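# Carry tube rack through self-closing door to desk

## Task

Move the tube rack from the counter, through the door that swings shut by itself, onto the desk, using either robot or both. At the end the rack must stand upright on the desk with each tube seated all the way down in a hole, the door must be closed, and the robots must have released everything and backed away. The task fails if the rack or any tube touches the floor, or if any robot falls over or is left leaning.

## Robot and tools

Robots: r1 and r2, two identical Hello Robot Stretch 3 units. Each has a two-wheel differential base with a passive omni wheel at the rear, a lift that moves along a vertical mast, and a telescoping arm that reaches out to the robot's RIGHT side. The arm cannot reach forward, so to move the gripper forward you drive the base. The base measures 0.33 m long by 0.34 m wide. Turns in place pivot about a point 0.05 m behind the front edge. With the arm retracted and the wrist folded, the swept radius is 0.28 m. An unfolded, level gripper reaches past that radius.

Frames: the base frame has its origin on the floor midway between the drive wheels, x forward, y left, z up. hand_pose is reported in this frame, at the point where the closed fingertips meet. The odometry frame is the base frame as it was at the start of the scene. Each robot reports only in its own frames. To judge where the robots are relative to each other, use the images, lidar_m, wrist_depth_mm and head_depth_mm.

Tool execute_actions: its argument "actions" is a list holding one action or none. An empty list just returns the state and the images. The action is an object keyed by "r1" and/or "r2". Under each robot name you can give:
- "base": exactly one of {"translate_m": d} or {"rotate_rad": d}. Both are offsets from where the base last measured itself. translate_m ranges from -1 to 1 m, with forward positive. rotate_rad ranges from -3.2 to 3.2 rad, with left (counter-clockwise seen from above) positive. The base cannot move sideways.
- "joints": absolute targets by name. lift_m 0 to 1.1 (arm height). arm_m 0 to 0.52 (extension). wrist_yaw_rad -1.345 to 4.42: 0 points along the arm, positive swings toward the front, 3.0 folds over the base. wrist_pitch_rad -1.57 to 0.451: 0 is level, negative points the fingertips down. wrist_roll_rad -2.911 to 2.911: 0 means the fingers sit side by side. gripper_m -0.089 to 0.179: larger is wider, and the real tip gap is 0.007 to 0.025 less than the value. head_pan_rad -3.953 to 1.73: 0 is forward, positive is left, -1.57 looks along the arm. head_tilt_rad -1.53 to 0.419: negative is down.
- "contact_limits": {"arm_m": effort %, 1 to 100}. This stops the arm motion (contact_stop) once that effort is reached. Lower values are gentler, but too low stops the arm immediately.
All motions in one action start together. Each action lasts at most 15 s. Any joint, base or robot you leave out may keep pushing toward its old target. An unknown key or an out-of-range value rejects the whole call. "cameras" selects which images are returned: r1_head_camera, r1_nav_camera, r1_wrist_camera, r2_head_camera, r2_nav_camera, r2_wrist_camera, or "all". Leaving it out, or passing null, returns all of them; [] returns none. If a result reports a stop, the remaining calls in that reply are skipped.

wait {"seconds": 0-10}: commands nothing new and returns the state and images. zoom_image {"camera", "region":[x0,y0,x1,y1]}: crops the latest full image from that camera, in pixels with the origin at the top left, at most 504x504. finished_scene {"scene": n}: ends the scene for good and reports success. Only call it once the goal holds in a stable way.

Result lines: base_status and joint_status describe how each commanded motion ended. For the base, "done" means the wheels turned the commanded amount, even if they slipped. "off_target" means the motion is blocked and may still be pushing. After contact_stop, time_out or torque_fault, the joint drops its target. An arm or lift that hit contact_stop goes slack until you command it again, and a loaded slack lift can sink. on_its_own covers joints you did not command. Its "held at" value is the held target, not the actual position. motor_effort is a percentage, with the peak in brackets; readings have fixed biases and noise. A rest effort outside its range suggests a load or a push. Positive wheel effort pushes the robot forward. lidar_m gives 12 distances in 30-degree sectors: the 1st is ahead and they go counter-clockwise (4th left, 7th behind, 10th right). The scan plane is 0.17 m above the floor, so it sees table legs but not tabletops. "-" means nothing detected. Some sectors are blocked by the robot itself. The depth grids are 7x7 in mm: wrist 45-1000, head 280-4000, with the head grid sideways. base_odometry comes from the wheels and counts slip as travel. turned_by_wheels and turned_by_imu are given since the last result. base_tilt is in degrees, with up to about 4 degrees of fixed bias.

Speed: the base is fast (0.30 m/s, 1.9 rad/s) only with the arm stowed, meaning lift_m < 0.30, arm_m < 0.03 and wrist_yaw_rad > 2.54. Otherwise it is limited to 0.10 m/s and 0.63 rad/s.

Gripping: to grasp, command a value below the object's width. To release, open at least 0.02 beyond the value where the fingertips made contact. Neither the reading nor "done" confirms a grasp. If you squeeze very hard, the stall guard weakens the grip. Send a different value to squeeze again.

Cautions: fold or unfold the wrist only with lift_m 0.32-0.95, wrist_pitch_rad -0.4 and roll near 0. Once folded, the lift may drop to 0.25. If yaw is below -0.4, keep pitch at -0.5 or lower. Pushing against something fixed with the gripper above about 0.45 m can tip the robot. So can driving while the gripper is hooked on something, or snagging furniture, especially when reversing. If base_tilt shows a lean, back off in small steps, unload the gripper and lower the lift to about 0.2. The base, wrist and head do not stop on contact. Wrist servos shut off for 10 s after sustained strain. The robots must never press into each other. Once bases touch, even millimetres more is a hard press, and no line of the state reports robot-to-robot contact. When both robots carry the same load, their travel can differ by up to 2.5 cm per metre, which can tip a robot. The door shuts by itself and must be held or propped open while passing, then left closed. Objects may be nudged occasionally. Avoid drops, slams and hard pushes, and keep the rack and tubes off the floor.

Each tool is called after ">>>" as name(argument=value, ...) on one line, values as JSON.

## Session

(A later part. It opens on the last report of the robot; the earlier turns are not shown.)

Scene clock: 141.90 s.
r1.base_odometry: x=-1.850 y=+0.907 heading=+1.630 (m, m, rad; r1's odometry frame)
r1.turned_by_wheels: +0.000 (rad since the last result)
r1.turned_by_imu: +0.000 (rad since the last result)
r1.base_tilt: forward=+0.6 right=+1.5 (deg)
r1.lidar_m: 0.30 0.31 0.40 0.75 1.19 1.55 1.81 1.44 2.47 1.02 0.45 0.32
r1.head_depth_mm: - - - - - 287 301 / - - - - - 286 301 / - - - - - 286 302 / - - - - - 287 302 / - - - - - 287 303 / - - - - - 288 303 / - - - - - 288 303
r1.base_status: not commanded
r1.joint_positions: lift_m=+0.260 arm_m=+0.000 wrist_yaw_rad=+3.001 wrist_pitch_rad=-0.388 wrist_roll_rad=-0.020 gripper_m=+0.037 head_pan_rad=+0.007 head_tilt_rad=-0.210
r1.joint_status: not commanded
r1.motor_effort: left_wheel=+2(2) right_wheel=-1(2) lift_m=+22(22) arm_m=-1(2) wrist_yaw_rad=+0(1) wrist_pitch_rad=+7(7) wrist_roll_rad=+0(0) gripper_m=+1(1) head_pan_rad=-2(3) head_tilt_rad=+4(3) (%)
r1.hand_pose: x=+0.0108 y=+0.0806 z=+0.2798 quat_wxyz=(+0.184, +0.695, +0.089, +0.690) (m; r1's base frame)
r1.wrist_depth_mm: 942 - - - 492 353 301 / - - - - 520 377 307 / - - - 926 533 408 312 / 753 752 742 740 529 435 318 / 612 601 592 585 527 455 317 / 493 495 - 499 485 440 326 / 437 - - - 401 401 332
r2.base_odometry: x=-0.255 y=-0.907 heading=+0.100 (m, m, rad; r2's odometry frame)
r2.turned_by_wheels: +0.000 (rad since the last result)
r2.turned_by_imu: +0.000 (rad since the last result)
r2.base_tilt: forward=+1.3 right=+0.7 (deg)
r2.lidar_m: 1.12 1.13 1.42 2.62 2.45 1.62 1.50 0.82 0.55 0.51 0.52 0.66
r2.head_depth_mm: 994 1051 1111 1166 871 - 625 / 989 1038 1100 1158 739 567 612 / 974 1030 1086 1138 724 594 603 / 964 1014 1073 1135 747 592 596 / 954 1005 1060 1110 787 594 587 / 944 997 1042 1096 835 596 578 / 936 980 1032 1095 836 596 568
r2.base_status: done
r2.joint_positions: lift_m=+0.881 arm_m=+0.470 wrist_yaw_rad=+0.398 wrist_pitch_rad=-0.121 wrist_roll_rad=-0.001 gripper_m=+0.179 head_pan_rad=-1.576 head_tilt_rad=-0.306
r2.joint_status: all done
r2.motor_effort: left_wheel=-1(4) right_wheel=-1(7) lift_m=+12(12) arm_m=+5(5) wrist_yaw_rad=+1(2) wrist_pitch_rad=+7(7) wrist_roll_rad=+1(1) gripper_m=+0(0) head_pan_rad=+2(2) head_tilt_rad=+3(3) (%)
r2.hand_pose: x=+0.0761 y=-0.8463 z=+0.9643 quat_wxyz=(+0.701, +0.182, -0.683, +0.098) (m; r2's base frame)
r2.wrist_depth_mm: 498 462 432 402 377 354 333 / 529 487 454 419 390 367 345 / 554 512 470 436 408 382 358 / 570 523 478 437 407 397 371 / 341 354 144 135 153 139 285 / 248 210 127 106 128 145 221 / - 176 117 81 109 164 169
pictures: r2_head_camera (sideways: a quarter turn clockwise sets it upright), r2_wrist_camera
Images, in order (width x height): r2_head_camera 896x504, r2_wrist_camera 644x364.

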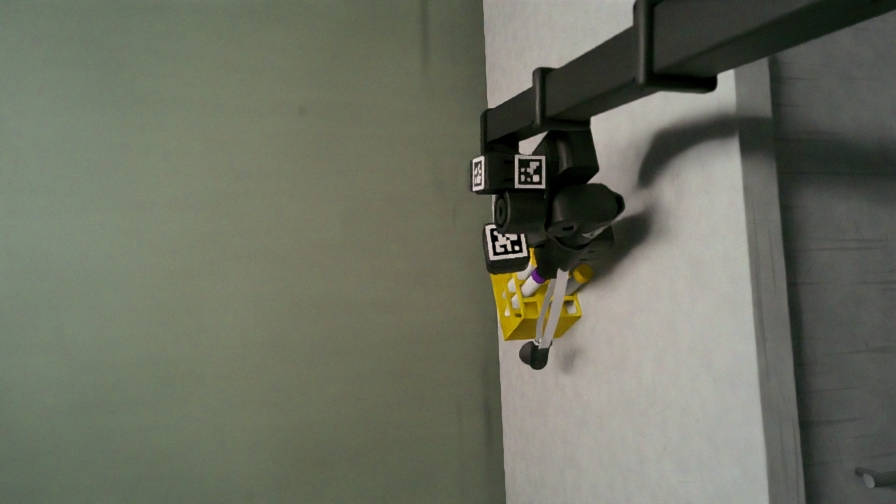

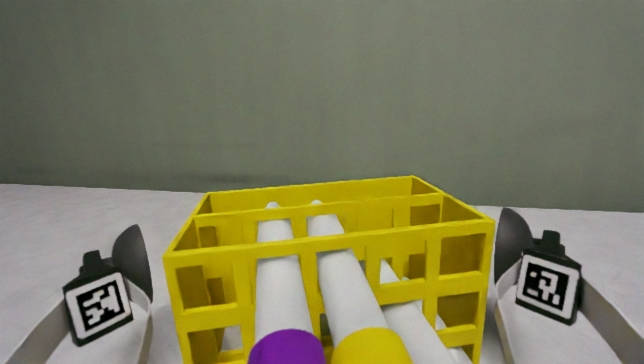

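>>> execute_actions(actions=[{"r2":{"joints":{"gripper_m":0.10}}}], cameras=[])

>>> execute_actions(actions=[{"r2":{"joints":{"lift_m":1.08,"wrist_pitch_rad":-0.5}}}], cameras=["r2_head_camera"])

>>> execute_actions(actions=[{"r2":{"joints":{"arm_m":0.0}}}], cameras=[])

>>> execute_actions(actions=[{"r2":{"joints":{"wrist_pitch_rad":-1.57,"head_tilt_rad":-0.8}}}], cameras=["r2_wrist_camera","r2_head_camera"])

Scene clock: 151.27 s.
r1.base_odometry: x=-1.850 y=+0.907 heading=+1.630 (m, m, rad; r1's odometry frame)
r1.turned_by_wheels: +0.000 (rad since the last result)
r1.turned_by_imu: +0.000 (rad since the last result)
r1.base_tilt: forward=+0.6 right=+1.5 (deg)
r1.lidar_m: 0.30 0.31 0.40 0.75 1.18 1.56 1.81 1.45 2.46 1.02 0.45 0.32
r1.head_depth_mm: - - - - - 287 301 / - - - - - 286 302 / - - - - - 286 302 / - - - - - 287 302 / - - - - - 287 302 / - - - - - 288 303 / - - - - - 288 304
r1.base_status: not commanded
r1.joint_positions: lift_m=+0.260 arm_m=+0.000 wrist_yaw_rad=+3.001 wrist_pitch_rad=-0.388 wrist_roll_rad=-0.020 gripper_m=+0.037 head_pan_rad=+0.007 head_tilt_rad=-0.210
r1.joint_status: not commanded
r1.motor_effort: left_wheel=+2(2) right_wheel=-2(2) lift_m=+22(22) arm_m=-2(2) wrist_yaw_rad=+1(1) wrist_pitch_rad=+7(7) wrist_roll_rad=+0(0) gripper_m=+1(0) head_pan_rad=-3(2) head_tilt_rad=+3(3) (%)
r1.hand_pose: x=+0.0108 y=+0.0806 z=+0.2798 quat_wxyz=(+0.184, +0.695, +0.089, +0.690) (m; r1's base frame)
r1.wrist_depth_mm: 957 - - - 490 352 299 / - - - - 523 387 302 / - - - 922 535 409 310 / 735 751 723 712 530 435 314 / 599 598 601 579 525 448 321 / 484 490 - 513 481 449 324 / 430 - - - 401 406 333
r2.base_odometry: x=-0.255 y=-0.907 heading=+0.100 (m, m, rad; r2's odometry frame)
r2.turned_by_wheels: +0.000 (rad since the last result)
r2.turned_by_imu: +0.000 (rad since the last result)
r2.base_tilt: forward=+1.4 right=+0.8 (deg)
r2.lidar_m: 1.12 1.13 1.42 2.62 2.45 1.62 1.50 0.82 0.55 0.51 0.52 0.66
r2.head_depth_mm: 994 1053 1111 1165 869 - 625 / 983 1037 1101 1163 741 567 610 / 972 1026 1084 1144 722 591 603 / 966 1012 1072 1130 745 593 594 / 951 1003 1057 1112 787 594 587 / 943 994 1052 1096 830 595 579 / 931 985 1036 1094 839 597 569
r2.base_status: not commanded
r2.joint_positions: lift_m=+0.881 arm_m=+0.470 wrist_yaw_rad=+0.399 wrist_pitch_rad=-0.121 wrist_roll_rad=-0.001 gripper_m=+0.101 head_pan_rad=-1.576 head_tilt_rad=-0.306
r2.joint_status: all done
r2.motor_effort: left_wheel=+0(1) right_wheel=-1(2) lift_m=+12(12) arm_m=+4(5) wrist_yaw_rad=+1(2) wrist_pitch_rad=+7(7) wrist_roll_rad=+1(1) gripper_m=-16(91) head_pan_rad=+2(2) head_tilt_rad=+3(2) (%)
r2.hand_pose: x=+0.0762 y=-0.8464 z=+0.9644 quat_wxyz=(+0.701, +0.182, -0.683, +0.098) (m; r2's base frame)
r2.wrist_depth_mm: 503 464 430 402 377 353 332 / 527 484 449 416 392 367 343 / 560 510 473 438 408 380 358 / 568 523 482 197 197 402 371 / 338 333 146 130 144 293 283 / 240 - 128 127 132 - 213 / 196 180 84 82 126 171 169
pictures: none
No camera images: the call's "cameras" was empty. Leave "cameras" out to get every camera's image.

Scene clock: 153.93 s.
r1.base_odometry: x=-1.850 y=+0.907 heading=+1.630 (m, m, rad; r1's odometry frame)
r1.turned_by_wheels: +0.000 (rad since the last result)
r1.turned_by_imu: +0.000 (rad since the last result)
r1.base_tilt: forward=+0.6 right=+1.6 (deg)
r1.lidar_m: 0.30 0.31 0.40 0.75 1.19 1.55 1.80 1.44 2.46 1.02 0.45 0.32
r1.head_depth_mm: - - - - - 287 301 / - - - - - 286 301 / - - - - - 287 301 / - - - - - 287 302 / - - - - - 287 303 / - - - - - 288 303 / - - - - - 288 304
r1.base_status: not commanded
r1.joint_positions: lift_m=+0.260 arm_m=+0.000 wrist_yaw_rad=+3.001 wrist_pitch_rad=-0.388 wrist_roll_rad=-0.020 gripper_m=+0.037 head_pan_rad=+0.007 head_tilt_rad=-0.210
r1.joint_status: not commanded
r1.motor_effort: left_wheel=+2(2) right_wheel=-2(2) lift_m=+22(22) arm_m=-2(1) wrist_yaw_rad=-1(0) wrist_pitch_rad=+7(7) wrist_roll_rad=+0(0) gripper_m=+0(0) head_pan_rad=-2(3) head_tilt_rad=+5(5) (%)
r1.hand_pose: x=+0.0108 y=+0.0806 z=+0.2798 quat_wxyz=(+0.184, +0.695, +0.089, +0.690) (m; r1's base frame)
r1.wrist_depth_mm: 932 - - - 497 353 299 / - - - - 521 375 307 / - - - 934 531 406 306 / 770 759 729 732 520 431 312 / 600 592 617 575 527 453 319 / 495 490 - 500 487 440 325 / 433 - - - 404 415 330
r2.base_odometry: x=-0.255 y=-0.907 heading=+0.100 (m, m, rad; r2's odometry frame)
r2.turned_by_wheels: +0.000 (rad since the last result)
r2.turned_by_imu: +0.000 (rad since the last result)
r2.base_tilt: forward=+1.3 right=+0.7 (deg)
r2.lidar_m: 1.12 1.13 1.42 2.62 2.46 1.62 1.50 0.82 0.55 0.51 0.52 0.66
r2.head_depth_mm: 997 1051 - 1167 823 588 620 / 983 1040 1105 1153 825 591 611 / 974 1025 - 1155 826 590 603 / 967 1018 1056 786 830 592 595 / 954 1002 1059 1081 831 593 586 / 944 996 1042 1102 833 595 579 / 931 983 1038 1092 834 595 569
r2.base_status: not commanded
r2.joint_positions: lift_m=+1.079 arm_m=+0.470 wrist_yaw_rad=+0.399 wrist_pitch_rad=-0.523 wrist_roll_rad=-0.001 gripper_m=+0.101 head_pan_rad=-1.576 head_tilt_rad=-0.306
r2.joint_status: all done
r2.motor_effort: left_wheel=+0(2) right_wheel=-1(5) lift_m=+30(32) arm_m=+2(4) wrist_yaw_rad=+1(2) wrist_pitch_rad=+8(51) wrist_roll_rad=+0(1) gripper_m=-16(15) head_pan_rad=+2(2) head_tilt_rad=+2(0) (%)
r2.hand_pose: x=+0.0600 y=-0.8083 z=+1.0692 quat_wxyz=(+0.706, +0.315, -0.633, -0.044) (m; r2's base frame)
r2.wrist_depth_mm: 494 458 427 401 378 353 335 / 561 516 475 441 411 388 364 / 603 574 511 459 429 429 399 / 484 478 150 148 154 459 436 / 399 380 120 116 128 372 367 / 338 - 109 108 133 - 316 / 300 288 88 91 121 278 275
pictures: r2_head_camera (sideways: a quarter turn clockwise sets it upright)
Images, in order (width x height): r2_head_camera 896x504.

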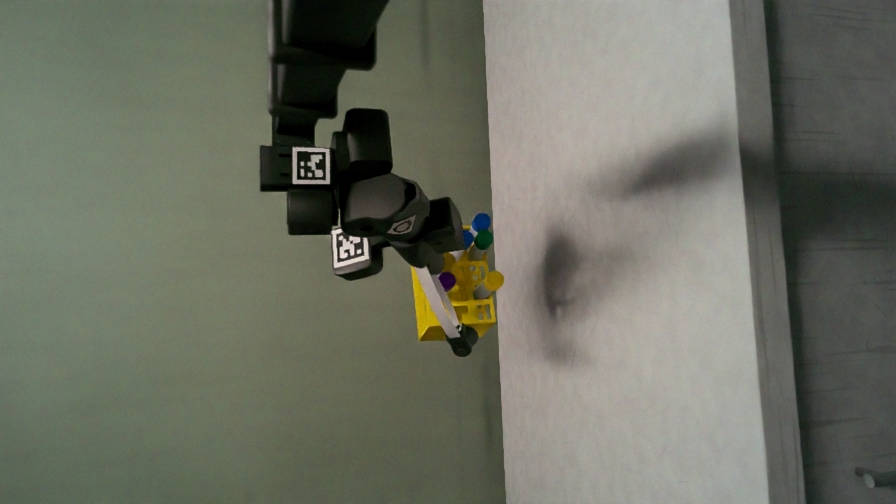

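Scene clock: 158.57 s.
r1.base_odometry: x=-1.850 y=+0.907 heading=+1.630 (m, m, rad; r1's odometry frame)
r1.turned_by_wheels: +0.000 (rad since the last result)
r1.turned_by_imu: +0.000 (rad since the last result)
r1.base_tilt: forward=+0.6 right=+1.6 (deg)
r1.lidar_m: 0.30 0.31 0.39 0.75 1.19 1.56 1.81 1.44 2.47 1.02 0.45 0.32
r1.head_depth_mm: - - - - - 287 301 / - - - - - 286 301 / - - - - - 287 302 / - - - - - 287 302 / - - - - - 287 303 / - - - - - 288 303 / - - - - - 288 304
r1.base_status: not commanded
r1.joint_positions: lift_m=+0.260 arm_m=+0.000 wrist_yaw_rad=+3.001 wrist_pitch_rad=-0.388 wrist_roll_rad=-0.020 gripper_m=+0.037 head_pan_rad=+0.007 head_tilt_rad=-0.210
r1.joint_status: not commanded
r1.motor_effort: left_wheel=+1(2) right_wheel=-1(2) lift_m=+22(22) arm_m=-2(1) wrist_yaw_rad=+0(0) wrist_pitch_rad=+7(7) wrist_roll_rad=+0(0) gripper_m=+0(0) head_pan_rad=-2(2) head_tilt_rad=+4(4) (%)
r1.hand_pose: x=+0.0108 y=+0.0806 z=+0.2798 quat_wxyz=(+0.184, +0.695, +0.089, +0.690) (m; r1's base frame)
r1.wrist_depth_mm: 935 - - - 500 354 298 / - - - - 515 378 305 / - - - 930 530 406 310 / 756 763 730 737 527 434 320 / 599 601 604 585 538 454 321 / 495 502 - 501 496 447 324 / 432 - - - 398 407 334
r2.base_odometry: x=-0.255 y=-0.907 heading=+0.100 (m, m, rad; r2's odometry frame)
r2.turned_by_wheels: +0.000 (rad since the last result)
r2.turned_by_imu: -0.001 (rad since the last result)
r2.base_tilt: forward=+1.3 right=+0.9 (deg)
r2.lidar_m: 1.12 1.13 1.42 2.62 2.45 1.63 1.50 0.82 0.55 0.51 0.52 0.66
r2.head_depth_mm: 999 1050 1117 - - - - / 984 1042 1096 - - - - / 974 1027 1088 - - - - / 965 1017 1073 1133 - - - / 956 1001 1059 1117 - 312 - / 946 991 1047 1099 832 309 585 / 933 979 1033 1094 836 585 575
r2.base_status: not commanded
r2.joint_positions: lift_m=+1.079 arm_m=+0.000 wrist_yaw_rad=+0.399 wrist_pitch_rad=-0.524 wrist_roll_rad=-0.001 gripper_m=+0.101 head_pan_rad=-1.576 head_tilt_rad=-0.306
r2.joint_status: all done
r2.motor_effort: left_wheel=+0(0) right_wheel=-1(1) lift_m=+31(30) arm_m=-6(7) wrist_yaw_rad=+1(1) wrist_pitch_rad=+8(8) wrist_roll_rad=+1(1) gripper_m=-15(15) head_pan_rad=+2(2) head_tilt_rad=+2(1) (%)
r2.hand_pose: x=+0.0600 y=-0.3388 z=+1.0690 quat_wxyz=(+0.706, +0.315, -0.632, -0.044) (m; r2's base frame)
r2.wrist_depth_mm: 977 961 880 824 776 732 698 / - 837 804 803 771 756 720 / 631 611 598 587 539 564 557 / 499 480 151 147 153 450 445 / 614 495 120 116 129 374 370 / - - 108 108 134 - 329 / - 912 88 91 121 453 392
pictures: none
No camera images: the call's "cameras" was empty. Leave "cameras" out to get every camera's image.

Scene clock: 159.93 s.
r1.base_odometry: x=-1.850 y=+0.907 heading=+1.630 (m, m, rad; r1's odometry frame)
r1.turned_by_wheels: +0.000 (rad since the last result)
r1.turned_by_imu: +0.000 (rad since the last result)
r1.base_tilt: forward=+0.6 right=+1.6 (deg)
r1.lidar_m: 0.30 0.31 0.39 0.75 1.19 1.56 1.81 1.44 2.46 1.02 0.45 0.32
r1.head_depth_mm: - - - - - 287 301 / - - - - - 286 302 / - - - - - 286 302 / - - - - - 287 302 / - - - - - 287 303 / - - - - - 287 303 / - - - - - 288 304
r1.base_status: not commanded
r1.joint_positions: lift_m=+0.260 arm_m=+0.000 wrist_yaw_rad=+3.001 wrist_pitch_rad=-0.388 wrist_roll_rad=-0.020 gripper_m=+0.037 head_pan_rad=+0.007 head_tilt_rad=-0.210
r1.joint_status: not commanded
r1.motor_effort: left_wheel=+2(2) right_wheel=-2(2) lift_m=+22(22) arm_m=-1(1) wrist_yaw_rad=+0(1) wrist_pitch_rad=+7(7) wrist_roll_rad=+0(0) gripper_m=+0(0) head_pan_rad=-2(2) head_tilt_rad=+3(3) (%)
r1.hand_pose: x=+0.0108 y=+0.0806 z=+0.2798 quat_wxyz=(+0.184, +0.695, +0.089, +0.690) (m; r1's base frame)
r1.wrist_depth_mm: 927 - - - 492 350 300 / - - - - 517 382 307 / - - - 921 525 404 312 / 751 735 732 715 536 437 313 / 597 590 599 582 532 450 318 / 493 495 - 492 497 449 327 / 434 - - - 403 405 332
r2.base_odometry: x=-0.255 y=-0.907 heading=+0.100 (m, m, rad; r2's odometry frame)
r2.turned_by_wheels: +0.000 (rad since the last result)
r2.turned_by_imu: +0.000 (rad since the last result)
r2.base_tilt: forward=+1.3 right=+0.8 (deg)
r2.lidar_m: 1.12 1.13 1.42 2.62 2.45 1.63 1.49 0.82 0.55 0.51 0.52 0.66
r2.head_depth_mm: - - - - - - - / - - - - - - - / - 864 - - - - 288 / 963 910 674 - 856 990 290 / 953 913 677 642 802 1041 1153 / 940 914 682 636 782 1032 1137 / 929 920 681 627 769 1003 1146
r2.base_status: not commanded
r2.joint_positions: lift_m=+1.079 arm_m=+0.000 wrist_yaw_rad=+0.399 wrist_pitch_rad=-1.564 wrist_roll_rad=-0.001 gripper_m=+0.101 head_pan_rad=-1.576 head_tilt_rad=-0.790
r2.joint_status: all done
r2.motor_effort: left_wheel=+0(0) right_wheel=-1(1) lift_m=+30(31) arm_m=-5(6) wrist_yaw_rad=+1(2) wrist_pitch_rad=-2(8) wrist_roll_rad=+0(1) gripper_m=-15(16) head_pan_rad=+2(2) head_tilt_rad=-4(24) (%)
r2.hand_pose: x=-0.0303 y=-0.1250 z=+0.9617 quat_wxyz=(+0.591, +0.588, -0.392, -0.389) (m; r2's base frame)
r2.wrist_depth_mm: - - - - 779 668 591 / - - - - - - 837 / - - - 181 - - - / - - 150 147 154 - - / - - 119 117 128 - - / - - 108 108 133 - - / - - 88 87 121 - -
pictures: r2_head_camera (sideways: a quarter turn clockwise sets it upright), r2_wrist_camera
Images, in order (width x height): r2_head_camera 896x504, r2_wrist_camera 644x364.

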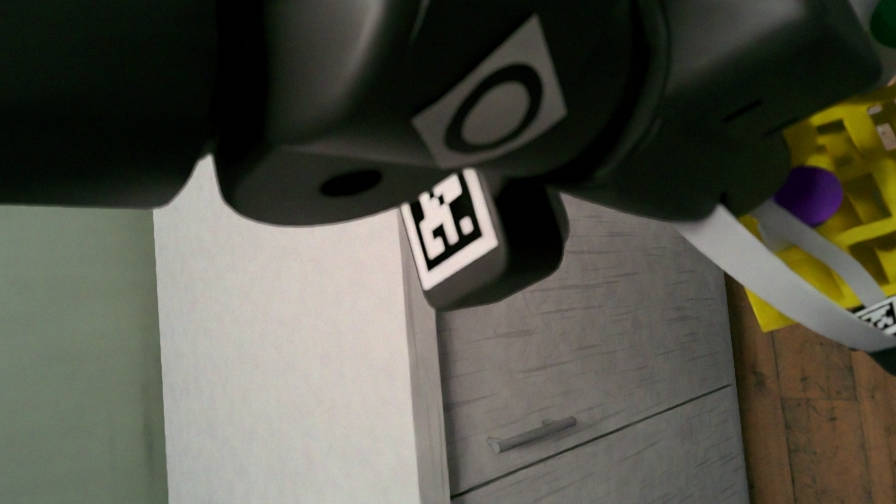

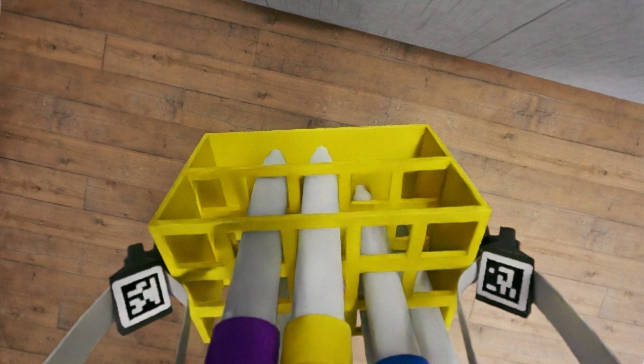

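>>> execute_actions(actions=[{"r1":{"joints":{"lift_m":0.35},"base":{"translate_m":1.0}},"r2":{"base":{"rotate_rad":2.11},"joints":{"head_pan_rad":0,"head_tilt_rad":-0.3}}}], cameras=["r1_nav_camera","r2_nav_camera"])

Scene clock: 178.50 s.
r1.base_odometry: x=-1.909 y=+1.905 heading=+1.630 (m, m, rad; r1's odometry frame)
r1.turned_by_wheels: +0.000 (rad since the last result)
r1.turned_by_imu: +0.139 (rad since the last result)
r1.base_tilt: forward=+0.6 right=+1.6 (deg)
r1.lidar_m: 1.99 0.21 0.18 0.18 0.20 0.31 2.39 0.90 1.01 2.04 1.73 2.03
r1.head_depth_mm: 1722 1775 1847 1928 2018 2071 1620 / 1733 1805 1893 1985 2054 2100 1607 / 1766 1845 1904 1987 2103 2149 1610 / 1788 1875 1935 2063 2134 2140 1609 / 1821 1902 1991 2083 2179 2133 1594 / 1854 1922 2014 2119 2216 2115 1598 / 1879 1961 2038 2123 2253 2123 1584
r1.base_status: done
r1.joint_positions: lift_m=+0.350 arm_m=+0.000 wrist_yaw_rad=+3.001 wrist_pitch_rad=-0.391 wrist_roll_rad=-0.019 gripper_m=+0.037 head_pan_rad=+0.006 head_tilt_rad=-0.199
r1.joint_status: all done
r1.motor_effort: left_wheel=+1(76) right_wheel=+1(16) lift_m=+32(46) arm_m=-2(2) wrist_yaw_rad=-1(6) wrist_pitch_rad=+8(8) wrist_roll_rad=+0(0) gripper_m=+1(3) head_pan_rad=-2(3) head_tilt_rad=-1(4) (%)
r1.hand_pose: x=+0.0107 y=+0.0803 z=+0.3688 quat_wxyz=(+0.185, +0.695, +0.090, +0.689) (m; r1's base frame)
r1.wrist_depth_mm: 204 - 196 193 188 186 182 / 219 - 211 208 204 200 196 / 245 241 230 227 222 216 213 / 271 264 251 250 244 239 233 / 300 296 279 276 269 265 259 / 343 336 - 311 297 295 288 / 394 385 - 353 354 332 342
r2.base_odometry: x=-0.255 y=-0.907 heading=+2.210 (m, m, rad; r2's odometry frame)
r2.turned_by_wheels: +2.110 (rad since the last result)
r2.turned_by_imu: +2.115 (rad since the last result)
r2.base_tilt: forward=+1.4 right=+0.7 (deg)
r2.lidar_m: 1.72 1.60 1.50 0.79 0.55 0.51 0.52 0.68 1.12 1.14 1.46 2.62
r2.head_depth_mm: 2182 2260 2389 2541 2602 1910 1485 / 2290 2380 2508 2642 2668 1922 1492 / 1554 1634 1730 1850 2416 1912 1500 / 1588 1685 1796 1894 2001 1933 1491 / 1699 1788 1903 1991 2010 1833 1507 / 1794 1914 2043 2221 2336 1935 1509 / 1965 3029 3242 3449 2679 1930 1509
r2.base_status: done
r2.joint_positions: lift_m=+1.079 arm_m=+0.000 wrist_yaw_rad=+0.399 wrist_pitch_rad=-1.564 wrist_roll_rad=-0.001 gripper_m=+0.101 head_pan_rad=-0.007 head_tilt_rad=-0.310
r2.joint_status: all done
r2.motor_effort: left_wheel=-4(10) right_wheel=+2(7) lift_m=+31(30) arm_m=-6(6) wrist_yaw_rad=+1(2) wrist_pitch_rad=-2(2) wrist_roll_rad=+1(0) gripper_m=-16(15) head_pan_rad=+3(34) head_tilt_rad=+4(26) (%)
r2.hand_pose: x=-0.0303 y=-0.1249 z=+0.9617 quat_wxyz=(+0.591, +0.588, -0.392, -0.389) (m; r2's base frame)
r2.wrist_depth_mm: - - - - - - - / - - - - - - - / - - - 180 - - - / - - 150 145 153 - 786 / - - 119 117 128 798 677 / - - 108 108 134 - 592 / - - 88 87 120 655 517
pictures: r1_nav_camera (sideways: a quarter turn counterclockwise sets it upright), r2_nav_camera (sideways: a quarter turn counterclockwise sets it upright)
Images, in order (width x height): r1_nav_camera 672x504, r2_nav_camera 672x504.

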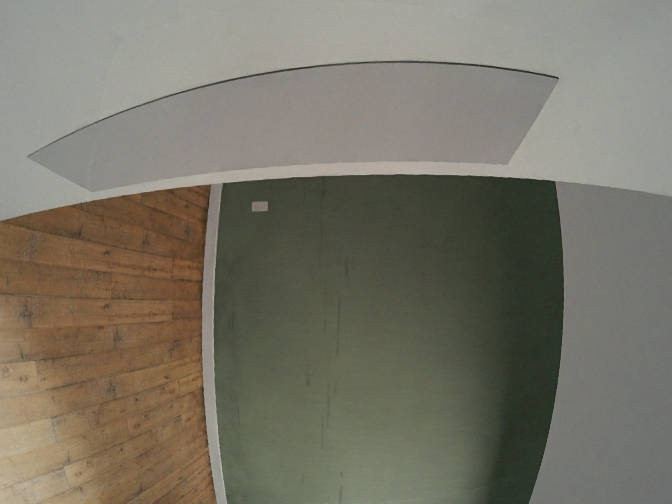

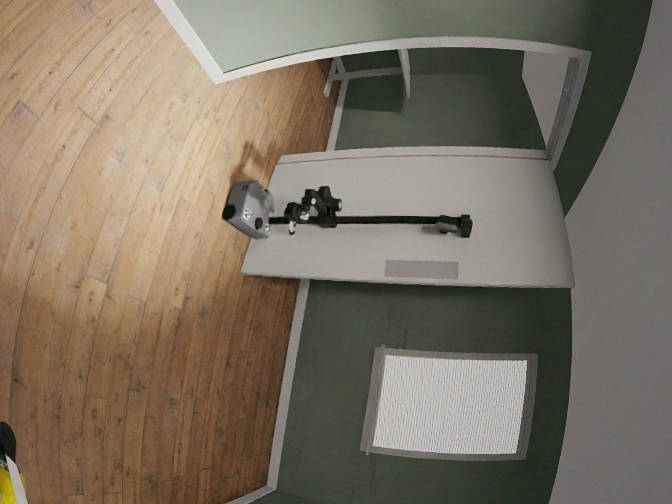

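>>> execute_actions(actions=[{"r1":{"base":{"translate_m":0.25}},"r2":{"base":{"rotate_rad":0.2}}}], cameras=[])

>>> execute_actions(actions=[{"r2":{"base":{"translate_m":1.0}}}], cameras=["r2_nav_camera"])

Scene clock: 185.70 s.
r1.base_odometry: x=-1.924 y=+2.155 heading=+1.630 (m, m, rad; r1's odometry frame)
r1.turned_by_wheels: +0.000 (rad since the last result)
r1.turned_by_imu: +0.002 (rad since the last result)
r1.base_tilt: forward=+0.6 right=+1.5 (deg)
r1.lidar_m: 1.75 1.40 0.18 0.18 0.19 0.29 2.65 1.11 1.40 1.76 1.64 1.77
r1.head_depth_mm: 1484 1553 1616 1682 1756 1849 1615 / 1517 1568 1642 1722 1802 1894 1610 / 1538 1603 1667 1752 1824 1890 1609 / 1555 1636 1697 1784 1866 1955 1600 / 1580 1654 1736 1808 1895 1959 1598 / 1606 1681 1748 1831 1939 2011 1595 / 1644 1703 1781 1882 1976 2026 1591
r1.base_status: done
r1.joint_positions: lift_m=+0.350 arm_m=+0.000 wrist_yaw_rad=+3.001 wrist_pitch_rad=-0.391 wrist_roll_rad=-0.019 gripper_m=+0.037 head_pan_rad=+0.006 head_tilt_rad=-0.199
r1.joint_status: not commanded
r1.motor_effort: left_wheel=+2(10) right_wheel=+1(5) lift_m=+32(32) arm_m=-1(1) wrist_yaw_rad=-1(0) wrist_pitch_rad=+8(8) wrist_roll_rad=+0(0) gripper_m=+1(0) head_pan_rad=-2(2) head_tilt_rad=+0(0) (%)
r1.hand_pose: x=+0.0107 y=+0.0803 z=+0.3688 quat_wxyz=(+0.185, +0.695, +0.090, +0.689) (m; r1's base frame)
r1.wrist_depth_mm: 194 - 191 190 - - - / 210 - 207 208 - - - / 231 229 226 226 - - - / 251 251 251 247 852 846 840 / 282 282 272 275 724 691 695 / 315 315 - 314 604 581 573 / 367 365 - 348 483 495 491
r2.base_odometry: x=-0.255 y=-0.907 heading=+2.410 (m, m, rad; r2's odometry frame)
r2.turned_by_wheels: +0.200 (rad since the last result)
r2.turned_by_imu: +0.200 (rad since the last result)
r2.base_tilt: forward=+1.2 right=+0.7 (deg)
r2.lidar_m: 1.64 1.52 1.50 0.65 0.52 0.51 0.56 0.83 1.12 1.21 1.79 1.64
r2.head_depth_mm: 1521 1578 1688 2568 2402 1902 1496 / 1605 1689 1744 1847 1809 1749 1498 / 1726 1814 1906 2022 2148 1801 1508 / 1861 1966 2077 2216 2322 1915 1507 / 3021 3150 3437 3566 2544 1917 1497 / 3259 3512 3746 3869 2688 1934 1507 / 3537 3791 - - 2691 1817 1511
r2.base_status: done
r2.joint_positions: lift_m=+1.079 arm_m=+0.000 wrist_yaw_rad=+0.399 wrist_pitch_rad=-1.564 wrist_roll_rad=-0.001 gripper_m=+0.101 head_pan_rad=-0.007 head_tilt_rad=-0.310
r2.joint_status: not commanded
r2.motor_effort: left_wheel=-4(10) right_wheel=+3(8) lift_m=+30(30) arm_m=-6(6) wrist_yaw_rad=+1(1) wrist_pitch_rad=-2(2) wrist_roll_rad=+1(1) gripper_m=-16(16) head_pan_rad=+3(2) head_tilt_rad=+4(4) (%)
r2.hand_pose: x=-0.0303 y=-0.1249 z=+0.9617 quat_wxyz=(+0.591, +0.588, -0.392, -0.389) (m; r2's base frame)
r2.wrist_depth_mm: - - - - - - - / - - - - - - - / - - - 180 - - - / - - 150 145 154 - - / - - 119 117 128 925 821 / - - 108 108 134 - 679 / - - 88 87 120 705 595
pictures: none
No camera images: the call's "cameras" was empty. Leave "cameras" out to get every camera's image.

Scene clock: 196.93 s.
r1.base_odometry: x=-1.924 y=+2.155 heading=+1.630 (m, m, rad; r1's odometry frame)
r1.turned_by_wheels: +0.000 (rad since the last result)
r1.turned_by_imu: +0.001 (rad since the last result)
r1.base_tilt: forward=+0.6 right=+1.6 (deg)
r1.lidar_m: 1.75 1.40 0.18 0.18 0.19 0.29 2.65 1.11 1.40 0.70 2.23 1.78
r1.head_depth_mm: 1476 1554 1608 1679 1764 1836 1615 / 1505 1570 1632 1711 1805 1882 1617 / 1533 1599 1665 1733 1828 1900 1598 / 1552 1628 1704 1774 1870 1927 1610 / 1583 1656 1731 1808 1900 1973 1595 / 1605 1679 1764 1837 1943 2011 1581 / 1637 1705 1798 1872 1964 2031 1583
r1.base_status: not commanded
r1.joint_positions: lift_m=+0.350 arm_m=+0.000 wrist_yaw_rad=+3.001 wrist_pitch_rad=-0.391 wrist_roll_rad=-0.019 gripper_m=+0.037 head_pan_rad=+0.006 head_tilt_rad=-0.199
r1.joint_status: not commanded
r1.motor_effort: left_wheel=+4(3) right_wheel=+1(1) lift_m=+32(32) arm_m=-1(2) wrist_yaw_rad=+0(1) wrist_pitch_rad=+8(8) wrist_roll_rad=+0(0) gripper_m=+1(1) head_pan_rad=-2(2) head_tilt_rad=+0(1) (%)
r1.hand_pose: x=+0.0107 y=+0.0803 z=+0.3688 quat_wxyz=(+0.185, +0.695, +0.090, +0.689) (m; r1's base frame)
r1.wrist_depth_mm: 195 - 191 190 - - - / 210 - 207 206 - - - / 229 230 227 225 - - - / 251 252 249 249 884 854 837 / 282 283 271 273 732 704 678 / 319 317 - 308 598 578 567 / 365 358 - 345 485 495 491
r2.base_odometry: x=-0.999 y=-0.239 heading=+2.410 (m, m, rad; r2's odometry frame)
r2.turned_by_wheels: +0.000 (rad since the last result)
r2.turned_by_imu: -0.008 (rad since the last result)
r2.base_tilt: forward=+1.2 right=+0.7 (deg)
r2.lidar_m: 0.99 2.88 0.90 0.97 1.33 1.32 1.42 1.73 1.71 1.83 1.84 0.71
r2.head_depth_mm: 790 822 866 906 953 991 876 / 845 885 930 979 1030 1090 1164 / 907 953 1001 1061 1129 1195 1282 / 978 1028 1093 1164 1239 1327 1411 / 1061 1127 1196 1290 1381 1536 1499 / 2209 2388 2556 2756 2681 1921 1497 / 2458 2651 2793 3070 2708 1924 1510
r2.base_status: done
r2.joint_positions: lift_m=+1.079 arm_m=+0.000 wrist_yaw_rad=+0.399 wrist_pitch_rad=-1.564 wrist_roll_rad=-0.001 gripper_m=+0.101 head_pan_rad=-0.007 head_tilt_rad=-0.310
r2.joint_status: not commanded
r2.motor_effort: left_wheel=-3(4) right_wheel=+1(8) lift_m=+31(31) arm_m=-5(6) wrist_yaw_rad=+2(2) wrist_pitch_rad=-2(2) wrist_roll_rad=+1(1) gripper_m=-15(16) head_pan_rad=+3(3) head_tilt_rad=+4(4) (%)
r2.hand_pose: x=-0.0303 y=-0.1249 z=+0.9617 quat_wxyz=(+0.591, +0.588, -0.392, -0.389) (m; r2's base frame)
r2.wrist_depth_mm: 952 886 - - - - - / - - - - - - - / - - - 179 - - - / - - 150 145 154 - - / - - 119 116 129 - - / - - 108 108 134 - - / - - 88 87 121 - -
pictures: r2_nav_camera (sideways: a quarter turn counterclockwise sets it upright)
Images, in order (width x height): r2_nav_camera 672x504.

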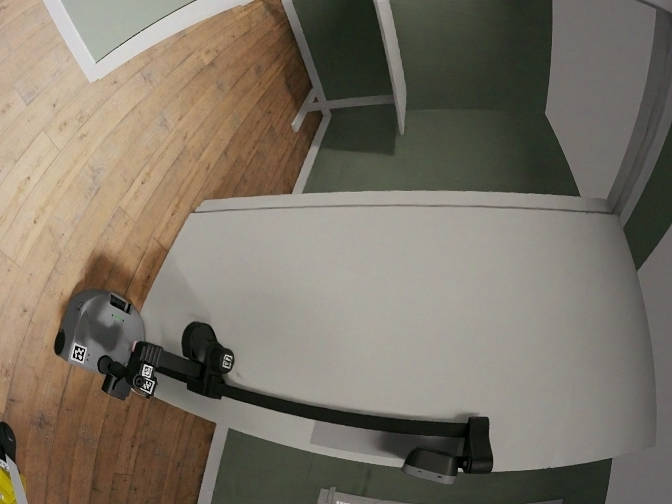

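>>> execute_actions(actions=[{"r2":{"base":{"translate_m":0.45}}}], cameras=[])

>>> execute_actions(actions=[{"r2":{"base":{"rotate_rad":0.85}}}], cameras=["r2_nav_camera"])

Scene clock: 209.03 s.
r1.base_odometry: x=-1.924 y=+2.155 heading=+1.630 (m, m, rad; r1's odometry frame)
r1.turned_by_wheels: +0.000 (rad since the last result)
r1.turned_by_imu: +0.001 (rad since the last result)
r1.base_tilt: forward=+0.5 right=+1.5 (deg)
r1.lidar_m: 1.75 1.40 0.18 0.18 0.19 0.29 2.65 1.11 0.40 2.07 2.22 1.77
r1.head_depth_mm: 1493 1545 1617 1692 1770 1849 1612 / 1512 1577 1638 1716 1802 1876 1606 / 1538 1597 1667 1756 1825 1909 1612 / 1560 1622 1695 1770 1859 1941 1601 / 1583 1657 1720 1804 1895 1972 1598 / 1620 1680 1759 1858 1942 1997 1593 / 1648 1712 1778 1870 1979 2027 1593
r1.base_status: not commanded
r1.joint_positions: lift_m=+0.350 arm_m=+0.000 wrist_yaw_rad=+3.001 wrist_pitch_rad=-0.391 wrist_roll_rad=-0.019 gripper_m=+0.037 head_pan_rad=+0.006 head_tilt_rad=-0.199
r1.joint_status: not commanded
r1.motor_effort: left_wheel=+3(2) right_wheel=+1(1) lift_m=+32(32) arm_m=-1(1) wrist_yaw_rad=+0(1) wrist_pitch_rad=+8(8) wrist_roll_rad=+0(0) gripper_m=+1(1) head_pan_rad=-2(2) head_tilt_rad=-1(1) (%)
r1.hand_pose: x=+0.0107 y=+0.0803 z=+0.3688 quat_wxyz=(+0.185, +0.695, +0.090, +0.689) (m; r1's base frame)
r1.wrist_depth_mm: 195 - 190 191 - - - / 211 - 208 208 - - - / 232 229 227 225 - - - / 253 252 248 249 867 866 842 / 285 283 270 275 730 702 694 / 322 320 - 310 612 583 587 / 366 364 - 347 497 493 488
r2.base_odometry: x=-1.334 y=+0.062 heading=+2.410 (m, m, rad; r2's odometry frame)
r2.turned_by_wheels: +0.000 (rad since the last result)
r2.turned_by_imu: -0.004 (rad since the last result)
r2.base_tilt: forward=+1.2 right=+0.7 (deg)
r2.lidar_m: 0.60 0.98 2.36 0.70 1.02 1.68 1.81 2.00 1.97 1.87 0.40 0.55
r2.head_depth_mm: 467 487 509 534 562 594 629 / 498 522 547 577 609 644 686 / 534 562 591 627 665 705 754 / 575 608 644 684 731 781 845 / 624 661 705 755 808 875 957 / 685 737 818 888 970 1082 1415 / 1937 2105 2235 2430 2542 1941 1508
r2.base_status: done
r2.joint_positions: lift_m=+1.079 arm_m=+0.000 wrist_yaw_rad=+0.399 wrist_pitch_rad=-1.564 wrist_roll_rad=-0.001 gripper_m=+0.101 head_pan_rad=-0.007 head_tilt_rad=-0.310
r2.joint_status: not commanded
r2.motor_effort: left_wheel=-2(4) right_wheel=+0(7) lift_m=+31(31) arm_m=-6(6) wrist_yaw_rad=+2(2) wrist_pitch_rad=-2(2) wrist_roll_rad=+1(1) gripper_m=-15(16) head_pan_rad=+3(3) head_tilt_rad=+4(3) (%)
r2.hand_pose: x=-0.0303 y=-0.1249 z=+0.9617 quat_wxyz=(+0.591, +0.588, -0.392, -0.389) (m; r2's base frame)
r2.wrist_depth_mm: 582 515 543 - - - - / 710 901 906 573 - - - / 914 - 952 180 - - - / - - 150 145 153 - - / - - 119 117 128 - - / - - 108 108 133 - - / - - 88 87 121 - -
pictures: none
No camera images: the call's "cameras" was empty. Leave "cameras" out to get every camera's image.

Scene clock: 211.37 s.
r1.base_odometry: x=-1.924 y=+2.155 heading=+1.630 (m, m, rad; r1's odometry frame)
r1.turned_by_wheels: +0.000 (rad since the last result)
r1.turned_by_imu: +0.000 (rad since the last result)
r1.base_tilt: forward=+0.6 right=+1.5 (deg)
r1.lidar_m: 1.75 1.40 0.18 0.18 0.19 0.29 2.64 1.11 0.41 2.06 2.23 1.78
r1.head_depth_mm: 1485 1540 1619 1690 1763 1855 1616 / 1509 1569 1633 1715 1802 1877 1608 / 1535 1596 1671 1747 1836 1901 1604 / 1562 1624 1688 1779 1862 1950 1597 / 1592 1664 1731 1814 1894 1970 1586 / 1610 1688 1759 1843 1932 2006 1596 / 1638 1713 1789 1901 1975 2040 1585
r1.base_status: not commanded
r1.joint_positions: lift_m=+0.350 arm_m=+0.000 wrist_yaw_rad=+3.001 wrist_pitch_rad=-0.391 wrist_roll_rad=-0.019 gripper_m=+0.037 head_pan_rad=+0.006 head_tilt_rad=-0.199
r1.joint_status: not commanded
r1.motor_effort: left_wheel=+3(4) right_wheel=+1(1) lift_m=+32(32) arm_m=-1(1) wrist_yaw_rad=-1(0) wrist_pitch_rad=+8(8) wrist_roll_rad=+0(0) gripper_m=+1(0) head_pan_rad=-2(2) head_tilt_rad=-1(0) (%)
r1.hand_pose: x=+0.0107 y=+0.0803 z=+0.3688 quat_wxyz=(+0.185, +0.695, +0.090, +0.689) (m; r1's base frame)
r1.wrist_depth_mm: 195 - 193 189 - - - / 210 - 207 205 - - - / 229 229 226 226 - - - / 254 251 250 248 867 869 849 / 281 282 272 275 744 710 675 / 319 318 - 308 600 585 571 / 367 362 - 346 490 496 501
r2.base_odometry: x=-1.334 y=+0.062 heading=-3.024 (m, m, rad; r2's odometry frame)
r2.turned_by_wheels: +0.850 (rad since the last result)
r2.turned_by_imu: +0.852 (rad since the last result)
r2.base_tilt: forward=+1.3 right=+0.8 (deg)
r2.lidar_m: 2.36 0.70 0.84 1.68 1.71 2.10 1.97 2.00 0.40 0.50 0.57 0.74
r2.head_depth_mm: 2434 2561 2683 2872 2591 1917 1491 / 2416 2541 2672 2863 2644 1904 1487 / 2415 2552 2650 2855 2635 1909 1493 / 2395 2529 2606 2822 2671 1920 1498 / 2364 2500 2612 2779 2498 1901 1499 / 2362 2474 2597 2776 2697 1928 1500 / 2331 2452 2567 2738 2715 1923 1510
r2.base_status: done
r2.joint_positions: lift_m=+1.079 arm_m=+0.000 wrist_yaw_rad=+0.399 wrist_pitch_rad=-1.564 wrist_roll_rad=-0.001 gripper_m=+0.101 head_pan_rad=-0.007 head_tilt_rad=-0.310
r2.joint_status: not commanded
r2.motor_effort: left_wheel=-4(10) right_wheel=+2(7) lift_m=+30(30) arm_m=-6(6) wrist_yaw_rad=+1(1) wrist_pitch_rad=-2(2) wrist_roll_rad=+0(1) gripper_m=-15(15) head_pan_rad=+3(3) head_tilt_rad=+4(3) (%)
r2.hand_pose: x=-0.0303 y=-0.1249 z=+0.9617 quat_wxyz=(+0.591, +0.588, -0.392, -0.389) (m; r2's base frame)
r2.wrist_depth_mm: - - - 931 517 - - / - - - 969 696 - - / - - - 181 530 - - / - - 150 145 153 - - / 976 - 119 117 128 - - / 919 - 108 108 134 - - / 933 - 88 87 121 - -
pictures: r2_nav_camera (sideways: a quarter turn counterclockwise sets it upright)
Images, in order (width x height): r2_nav_camera 672x504.

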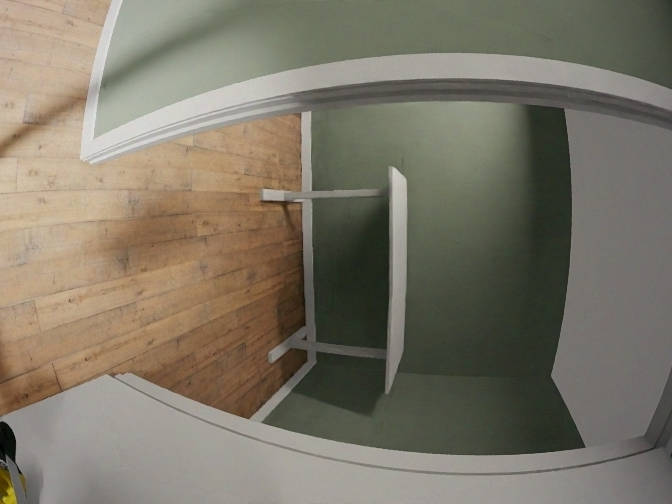

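>>> execute_actions(actions=[{"r2":{"base":{"translate_m":1.0}}}], cameras=[])

>>> execute_actions(actions=[{"r2":{"base":{"translate_m":0.6}}}], cameras=[])

>>> execute_actions(actions=[{"r1":{"base":{"translate_m":0.5}},"r2":{"base":{"rotate_rad":1.64},"joints":{"head_pan_rad":-1.57,"head_tilt_rad":-0.6}}}], cameras=["r2_head_camera","r2_nav_camera"])

Scene clock: 228.37 s.
r1.base_odometry: x=-1.924 y=+2.155 heading=+1.630 (m, m, rad; r1's odometry frame)
r1.turned_by_wheels: +0.000 (rad since the last result)
r1.turned_by_imu: +0.001 (rad since the last result)
r1.base_tilt: forward=+0.6 right=+1.5 (deg)
r1.lidar_m: 1.75 1.40 0.18 0.18 0.19 0.29 1.23 1.10 1.40 2.07 2.22 1.78
r1.head_depth_mm: 1492 1557 1616 1686 1769 1848 1618 / 1510 1563 1645 1729 1798 1877 1606 / 1538 1590 1668 1748 1829 1908 1612 / 1555 1622 1711 1788 1864 1941 1598 / 1587 1654 1719 1808 1893 1965 1601 / 1613 1689 1758 1851 1934 2000 1594 / 1641 1716 1786 1875 1979 2029 1591
r1.base_status: not commanded
r1.joint_positions: lift_m=+0.350 arm_m=+0.000 wrist_yaw_rad=+3.001 wrist_pitch_rad=-0.391 wrist_roll_rad=-0.019 gripper_m=+0.037 head_pan_rad=+0.006 head_tilt_rad=-0.199
r1.joint_status: not commanded
r1.motor_effort: left_wheel=+3(3) right_wheel=+1(1) lift_m=+32(32) arm_m=-1(2) wrist_yaw_rad=-2(0) wrist_pitch_rad=+8(8) wrist_roll_rad=+0(0) gripper_m=+1(1) head_pan_rad=-2(2) head_tilt_rad=+0(0) (%)
r1.hand_pose: x=+0.0107 y=+0.0803 z=+0.3688 quat_wxyz=(+0.185, +0.695, +0.090, +0.689) (m; r1's base frame)
r1.wrist_depth_mm: 195 - 192 190 - - - / 210 - 207 206 - - - / 232 229 229 226 - - - / 256 255 247 247 877 849 827 / 283 282 270 276 730 687 685 / 318 319 - 309 599 567 573 / 374 361 - 349 487 498 493
r2.base_odometry: x=-2.327 y=-0.056 heading=-3.024 (m, m, rad; r2's odometry frame)
r2.turned_by_wheels: +0.000 (rad since the last result)
r2.turned_by_imu: -0.008 (rad since the last result)
r2.base_tilt: forward=+1.3 right=+0.8 (deg)
r2.lidar_m: 1.79 1.37 2.30 1.50 0.46 0.50 2.97 0.75 0.57 0.66 1.37 1.64
r2.head_depth_mm: 1571 1659 1756 1338 1992 1907 1498 / 1558 1649 1729 1348 1962 1901 1496 / 1540 1633 1715 1357 1951 1895 1492 / 1527 1602 1697 1238 1896 1907 1494 / 1514 1591 1685 1242 1904 1929 1496 / 1507 1579 1675 1239 1837 1737 1465 / 1488 1562 1655 1250 1864 1931 1505
r2.base_status: done
r2.joint_positions: lift_m=+1.079 arm_m=+0.000 wrist_yaw_rad=+0.399 wrist_pitch_rad=-1.564 wrist_roll_rad=-0.001 gripper_m=+0.101 head_pan_rad=-0.007 head_tilt_rad=-0.310
r2.joint_status: not commanded
r2.motor_effort: left_wheel=-3(3) right_wheel=+1(8) lift_m=+30(30) arm_m=-6(6) wrist_yaw_rad=+1(1) wrist_pitch_rad=-2(2) wrist_roll_rad=+1(1) gripper_m=-15(16) head_pan_rad=+2(2) head_tilt_rad=+4(3) (%)
r2.hand_pose: x=-0.0303 y=-0.1249 z=+0.9617 quat_wxyz=(+0.591, +0.588, -0.392, -0.389) (m; r2's base frame)
r2.wrist_depth_mm: - - - - 951 644 517 / - - - - - 875 700 / - - - 181 - - - / - - 150 145 153 - - / - - 119 117 128 - - / - - 108 108 133 - - / - - 88 87 121 - -
pictures: none
No camera images: the call's "cameras" was empty. Leave "cameras" out to get every camera's image.

Scene clock: 235.60 s.
r1.base_odometry: x=-1.924 y=+2.155 heading=+1.630 (m, m, rad; r1's odometry frame)
r1.turned_by_wheels: +0.000 (rad since the last result)
r1.turned_by_imu: +0.001 (rad since the last result)
r1.base_tilt: forward=+0.5 right=+1.5 (deg)
r1.lidar_m: 1.75 1.40 0.18 0.18 0.19 0.29 1.80 1.11 1.40 2.06 2.22 1.77
r1.head_depth_mm: 1491 1546 1620 1687 1775 1849 1618 / 1505 1575 1643 1716 1789 1883 1618 / 1535 1603 1673 1741 1818 1908 1603 / 1564 1627 1687 1790 1870 1934 1602 / 1580 1651 1730 1811 1898 1968 1598 / 1613 1679 1751 1849 1931 2023 1589 / 1636 1701 1791 1879 1973 2019 1588
r1.base_status: not commanded
r1.joint_positions: lift_m=+0.350 arm_m=+0.000 wrist_yaw_rad=+3.001 wrist_pitch_rad=-0.391 wrist_roll_rad=-0.019 gripper_m=+0.037 head_pan_rad=+0.006 head_tilt_rad=-0.199
r1.joint_status: not commanded
r1.motor_effort: left_wheel=+2(3) right_wheel=+1(1) lift_m=+32(31) arm_m=-2(1) wrist_yaw_rad=-1(1) wrist_pitch_rad=+8(8) wrist_roll_rad=+0(0) gripper_m=+1(1) head_pan_rad=-2(2) head_tilt_rad=+0(0) (%)
r1.hand_pose: x=+0.0107 y=+0.0803 z=+0.3688 quat_wxyz=(+0.185, +0.695, +0.090, +0.689) (m; r1's base frame)
r1.wrist_depth_mm: 194 - 191 189 - - - / 210 - 207 207 - - - / 230 227 227 225 - - - / 254 253 250 246 862 856 855 / 283 283 268 273 710 696 680 / 318 314 - 309 601 571 579 / 365 366 - 347 484 494 483
r2.base_odometry: x=-2.923 y=-0.126 heading=-3.024 (m, m, rad; r2's odometry frame)
r2.turned_by_wheels: +0.000 (rad since the last result)
r2.turned_by_imu: -0.005 (rad since the last result)
r2.base_tilt: forward=+1.2 right=+0.9 (deg)
r2.lidar_m: 1.19 0.81 1.54 2.47 1.33 0.95 1.81 0.94 1.08 1.28 1.18 1.15
r2.head_depth_mm: 1037 1089 1153 1196 735 529 1408 / 1026 1076 1145 1177 740 530 1410 / 1010 1068 1126 1171 739 531 1410 / 1005 1058 1120 1158 741 531 1374 / 992 1049 1106 1136 747 533 1373 / 985 1039 1098 1139 746 534 1377 / 979 1025 1086 1131 750 536 461
r2.base_status: done
r2.joint_positions: lift_m=+1.079 arm_m=+0.000 wrist_yaw_rad=+0.399 wrist_pitch_rad=-1.564 wrist_roll_rad=-0.001 gripper_m=+0.101 head_pan_rad=-0.007 head_tilt_rad=-0.310
r2.joint_status: not commanded
r2.motor_effort: left_wheel=-2(4) right_wheel=+0(6) lift_m=+30(31) arm_m=-6(5) wrist_yaw_rad=+1(2) wrist_pitch_rad=-2(2) wrist_roll_rad=+1(1) gripper_m=-15(16) head_pan_rad=+3(2) head_tilt_rad=+3(3) (%)
r2.hand_pose: x=-0.0303 y=-0.1249 z=+0.9617 quat_wxyz=(+0.591, +0.588, -0.392, -0.389) (m; r2's base frame)
r2.wrist_depth_mm: - - - - - - - / - - - - - - 962 / - - - 180 - - - / - - 150 145 153 - - / - - 119 117 128 - - / - - 108 108 134 - - / - - 88 87 121 - -
pictures: none
No camera images: the call's "cameras" was empty. Leave "cameras" out to get every camera's image.

Scene clock: 241.73 s.
r1.base_odometry: x=-1.953 y=+2.654 heading=+1.630 (m, m, rad; r1's odometry frame)
r1.turned_by_wheels: +0.000 (rad since the last result)
r1.turned_by_imu: +0.004 (rad since the last result)
r1.base_tilt: forward=+0.6 right=+1.6 (deg)
r1.lidar_m: 1.25 1.33 1.04 1.03 1.10 1.39 1.38 1.48 2.15 2.13 1.62 1.27
r1.head_depth_mm: 1048 1091 1137 1187 1244 1301 1363 / 1062 1108 1158 1208 1265 1326 1396 / 1079 1128 1173 1224 1289 1357 1420 / 1101 1143 1195 1252 1312 1376 1448 / 1122 1169 1217 1275 1343 1410 1467 / 1138 1184 1239 1307 1366 1437 1500 / 1152 1201 1263 1322 1392 1470 1536
r1.base_status: done
r1.joint_positions: lift_m=+0.350 arm_m=+0.000 wrist_yaw_rad=+3.001 wrist_pitch_rad=-0.391 wrist_roll_rad=-0.019 gripper_m=+0.037 head_pan_rad=+0.006 head_tilt_rad=-0.199
r1.joint_status: not commanded
r1.motor_effort: left_wheel=-1(8) right_wheel=+1(7) lift_m=+32(32) arm_m=-2(2) wrist_yaw_rad=+0(1) wrist_pitch_rad=+8(8) wrist_roll_rad=+0(0) gripper_m=+1(0) head_pan_rad=-2(2) head_tilt_rad=-1(1) (%)
r1.hand_pose: x=+0.0107 y=+0.0803 z=+0.3688 quat_wxyz=(+0.185, +0.695, +0.090, +0.689) (m; r1's base frame)
r1.wrist_depth_mm: 902 - 917 911 915 944 905 / - - - - - - - / - - - - - - - / 931 921 902 882 845 840 831 / 724 718 718 707 715 687 680 / 601 600 - 596 611 584 571 / 513 521 - 526 489 503 486
r2.base_odometry: x=-2.923 y=-0.126 heading=-1.384 (m, m, rad; r2's odometry frame)
r2.turned_by_wheels: +1.640 (rad since the last result)
r2.turned_by_imu: +1.644 (rad since the last result)
r2.base_tilt: forward=+1.1 right=+0.8 (deg)
r2.lidar_m: 2.48 1.21 0.94 0.92 0.94 1.15 1.28 1.15 1.24 1.19 0.81 1.64
r2.head_depth_mm: 969 - - - - - - / 969 - - - - - - / 976 - - - - - - / 973 1077 912 631 519 1380 1221 / 973 1074 917 634 537 1457 1227 / 970 1070 920 636 541 1326 1204 / 974 1072 922 637 541 1426 1233
r2.base_status: done
r2.joint_positions: lift_m=+1.079 arm_m=+0.000 wrist_yaw_rad=+0.399 wrist_pitch_rad=-1.564 wrist_roll_rad=-0.001 gripper_m=+0.101 head_pan_rad=-1.563 head_tilt_rad=-0.593
r2.joint_status: all done
r2.motor_effort: left_wheel=-4(9) right_wheel=+2(7) lift_m=+30(30) arm_m=-6(6) wrist_yaw_rad=+2(1) wrist_pitch_rad=-2(2) wrist_roll_rad=+1(0) gripper_m=-15(15) head_pan_rad=-3(34) head_tilt_rad=-3(19) (%)
r2.hand_pose: x=-0.0303 y=-0.1249 z=+0.9617 quat_wxyz=(+0.591, +0.588, -0.392, -0.389) (m; r2's base frame)
r2.wrist_depth_mm: - - - - - - - / - - - - - - - / - - - 181 - - - / - - 150 145 154 - - / - - 119 117 128 - - / - - 108 108 134 - - / - - 88 87 121 - -
pictures: r2_head_camera (sideways: a quarter turn clockwise sets it upright), r2_nav_camera (sideways: a quarter turn counterclockwise sets it upright)
Images, in order (width x height): r2_head_camera 896x504, r2_nav_camera 672x504.

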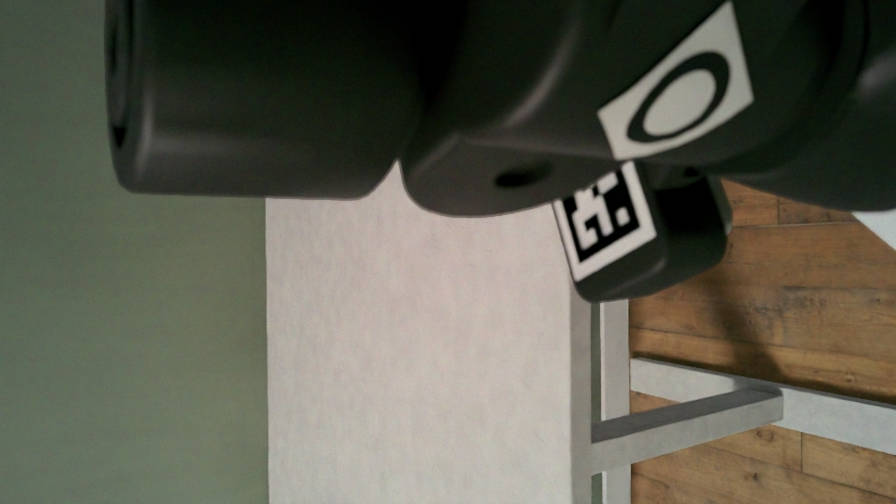

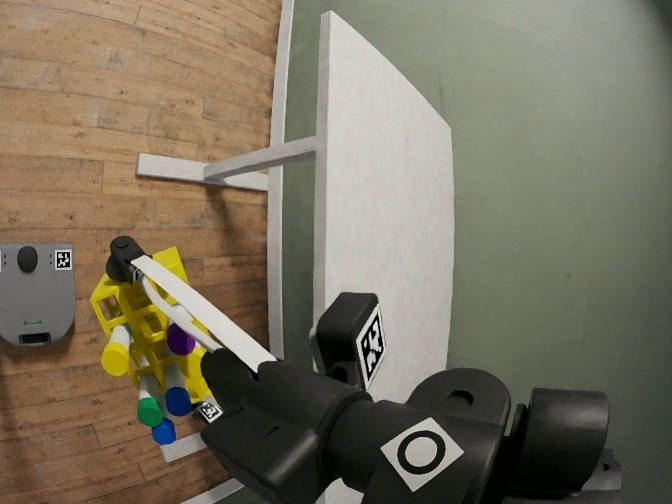

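>>> execute_actions(actions=[{"r2":{"joints":{"lift_m":1.1,"arm_m":0.2,"wrist_yaw_rad":0.0},"contact_limits":{"arm_m":12}}}], cameras=["r2_head_camera"])

Scene clock: 247.57 s.
r1.base_odometry: x=-1.953 y=+2.654 heading=+1.630 (m, m, rad; r1's odometry frame)
r1.turned_by_wheels: +0.000 (rad since the last result)
r1.turned_by_imu: +0.000 (rad since the last result)
r1.base_tilt: forward=+0.6 right=+1.5 (deg)
r1.lidar_m: 1.25 1.33 1.04 1.03 1.10 1.39 1.38 1.48 2.15 2.12 1.62 1.27
r1.head_depth_mm: 1049 1089 1137 1187 1240 1298 1365 / 1070 1111 1155 1205 1263 1326 1392 / 1081 1127 1179 1228 1286 1351 1416 / 1100 1151 1198 1253 1311 1384 1437 / 1116 1169 1217 1277 1336 1408 1466 / 1134 1182 1248 1298 1366 1434 1490 / 1155 1207 1265 1322 1398 1474 1523
r1.base_status: not commanded
r1.joint_positions: lift_m=+0.350 arm_m=+0.000 wrist_yaw_rad=+3.001 wrist_pitch_rad=-0.391 wrist_roll_rad=-0.019 gripper_m=+0.037 head_pan_rad=+0.006 head_tilt_rad=-0.199
r1.joint_status: not commanded
r1.motor_effort: left_wheel=-1(0) right_wheel=+1(1) lift_m=+32(32) arm_m=-1(1) wrist_yaw_rad=-1(1) wrist_pitch_rad=+8(8) wrist_roll_rad=+0(0) gripper_m=+1(1) head_pan_rad=-2(2) head_tilt_rad=-1(0) (%)
r1.hand_pose: x=+0.0107 y=+0.0803 z=+0.3688 quat_wxyz=(+0.185, +0.695, +0.090, +0.689) (m; r1's base frame)
r1.wrist_depth_mm: 917 - 883 914 938 935 926 / - - - - - - - / - - - - - - - / 901 917 865 888 874 870 865 / 732 718 725 694 719 711 683 / 602 601 - 590 592 577 578 / 516 510 - 522 490 489 491
r2.base_odometry: x=-2.923 y=-0.126 heading=-1.384 (m, m, rad; r2's odometry frame)
r2.turned_by_wheels: +0.000 (rad since the last result)
r2.turned_by_imu: -0.001 (rad since the last result)
r2.base_tilt: forward=+1.3 right=+0.8 (deg)
r2.lidar_m: 2.48 1.22 0.94 0.91 0.94 1.16 1.28 1.15 1.24 1.19 0.81 1.64
r2.head_depth_mm: - - 898 623 531 1437 1215 / - - 902 600 398 1340 1214 / - - - - 382 1334 1222 / 970 1071 941 604 389 1352 1228 / 974 1068 916 635 518 1459 1226 / 976 1075 917 634 541 1331 1209 / 980 1073 925 637 541 1422 1236
r2.base_status: not commanded
r2.joint_positions: lift_m=+1.099 arm_m=+0.200 wrist_yaw_rad=+0.001 wrist_pitch_rad=-1.565 wrist_roll_rad=-0.001 gripper_m=+0.101 head_pan_rad=-1.563 head_tilt_rad=-0.593
r2.joint_status: all done
r2.motor_effort: left_wheel=-4(4) right_wheel=+3(2) lift_m=+31(33) arm_m=+5(6) wrist_yaw_rad=-1(1) wrist_pitch_rad=-2(2) wrist_roll_rad=+1(1) gripper_m=-15(15) head_pan_rad=-3(3) head_tilt_rad=-2(3) (%)
r2.contact_limits: arm_m 12 (drawing in: default 26, maximum 43; extending or still: default 35, maximum 57)
r2.hand_pose: x=-0.0217 y=-0.3219 z=+0.9815 quat_wxyz=(+0.502, +0.499, -0.500, -0.498) (m; r2's base frame)
r2.wrist_depth_mm: 178 179 179 179 180 180 180 / 183 183 183 183 184 184 185 / - - - 180 - - - / - - 150 145 153 - - / - - 119 117 129 - - / - - 108 108 133 - - / - - 88 87 121 - -
pictures: r2_head_camera (sideways: a quarter turn clockwise sets it upright)
Images, in order (width x height): r2_head_camera 896x504.

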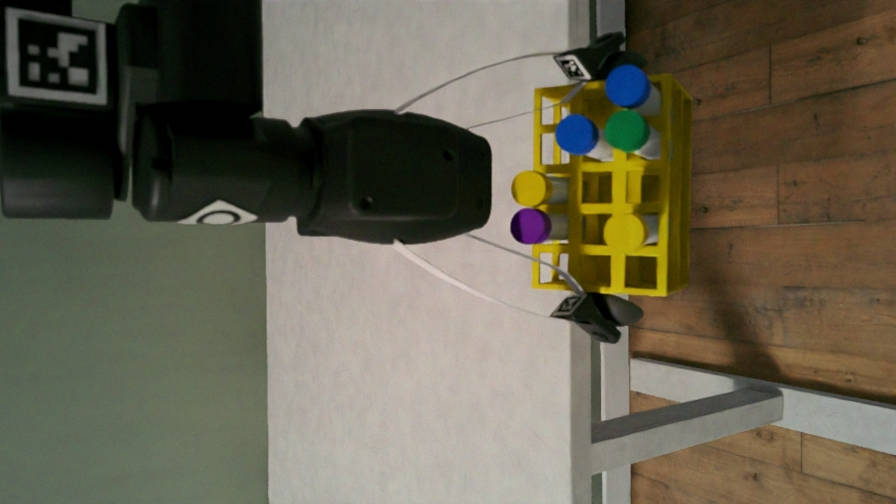

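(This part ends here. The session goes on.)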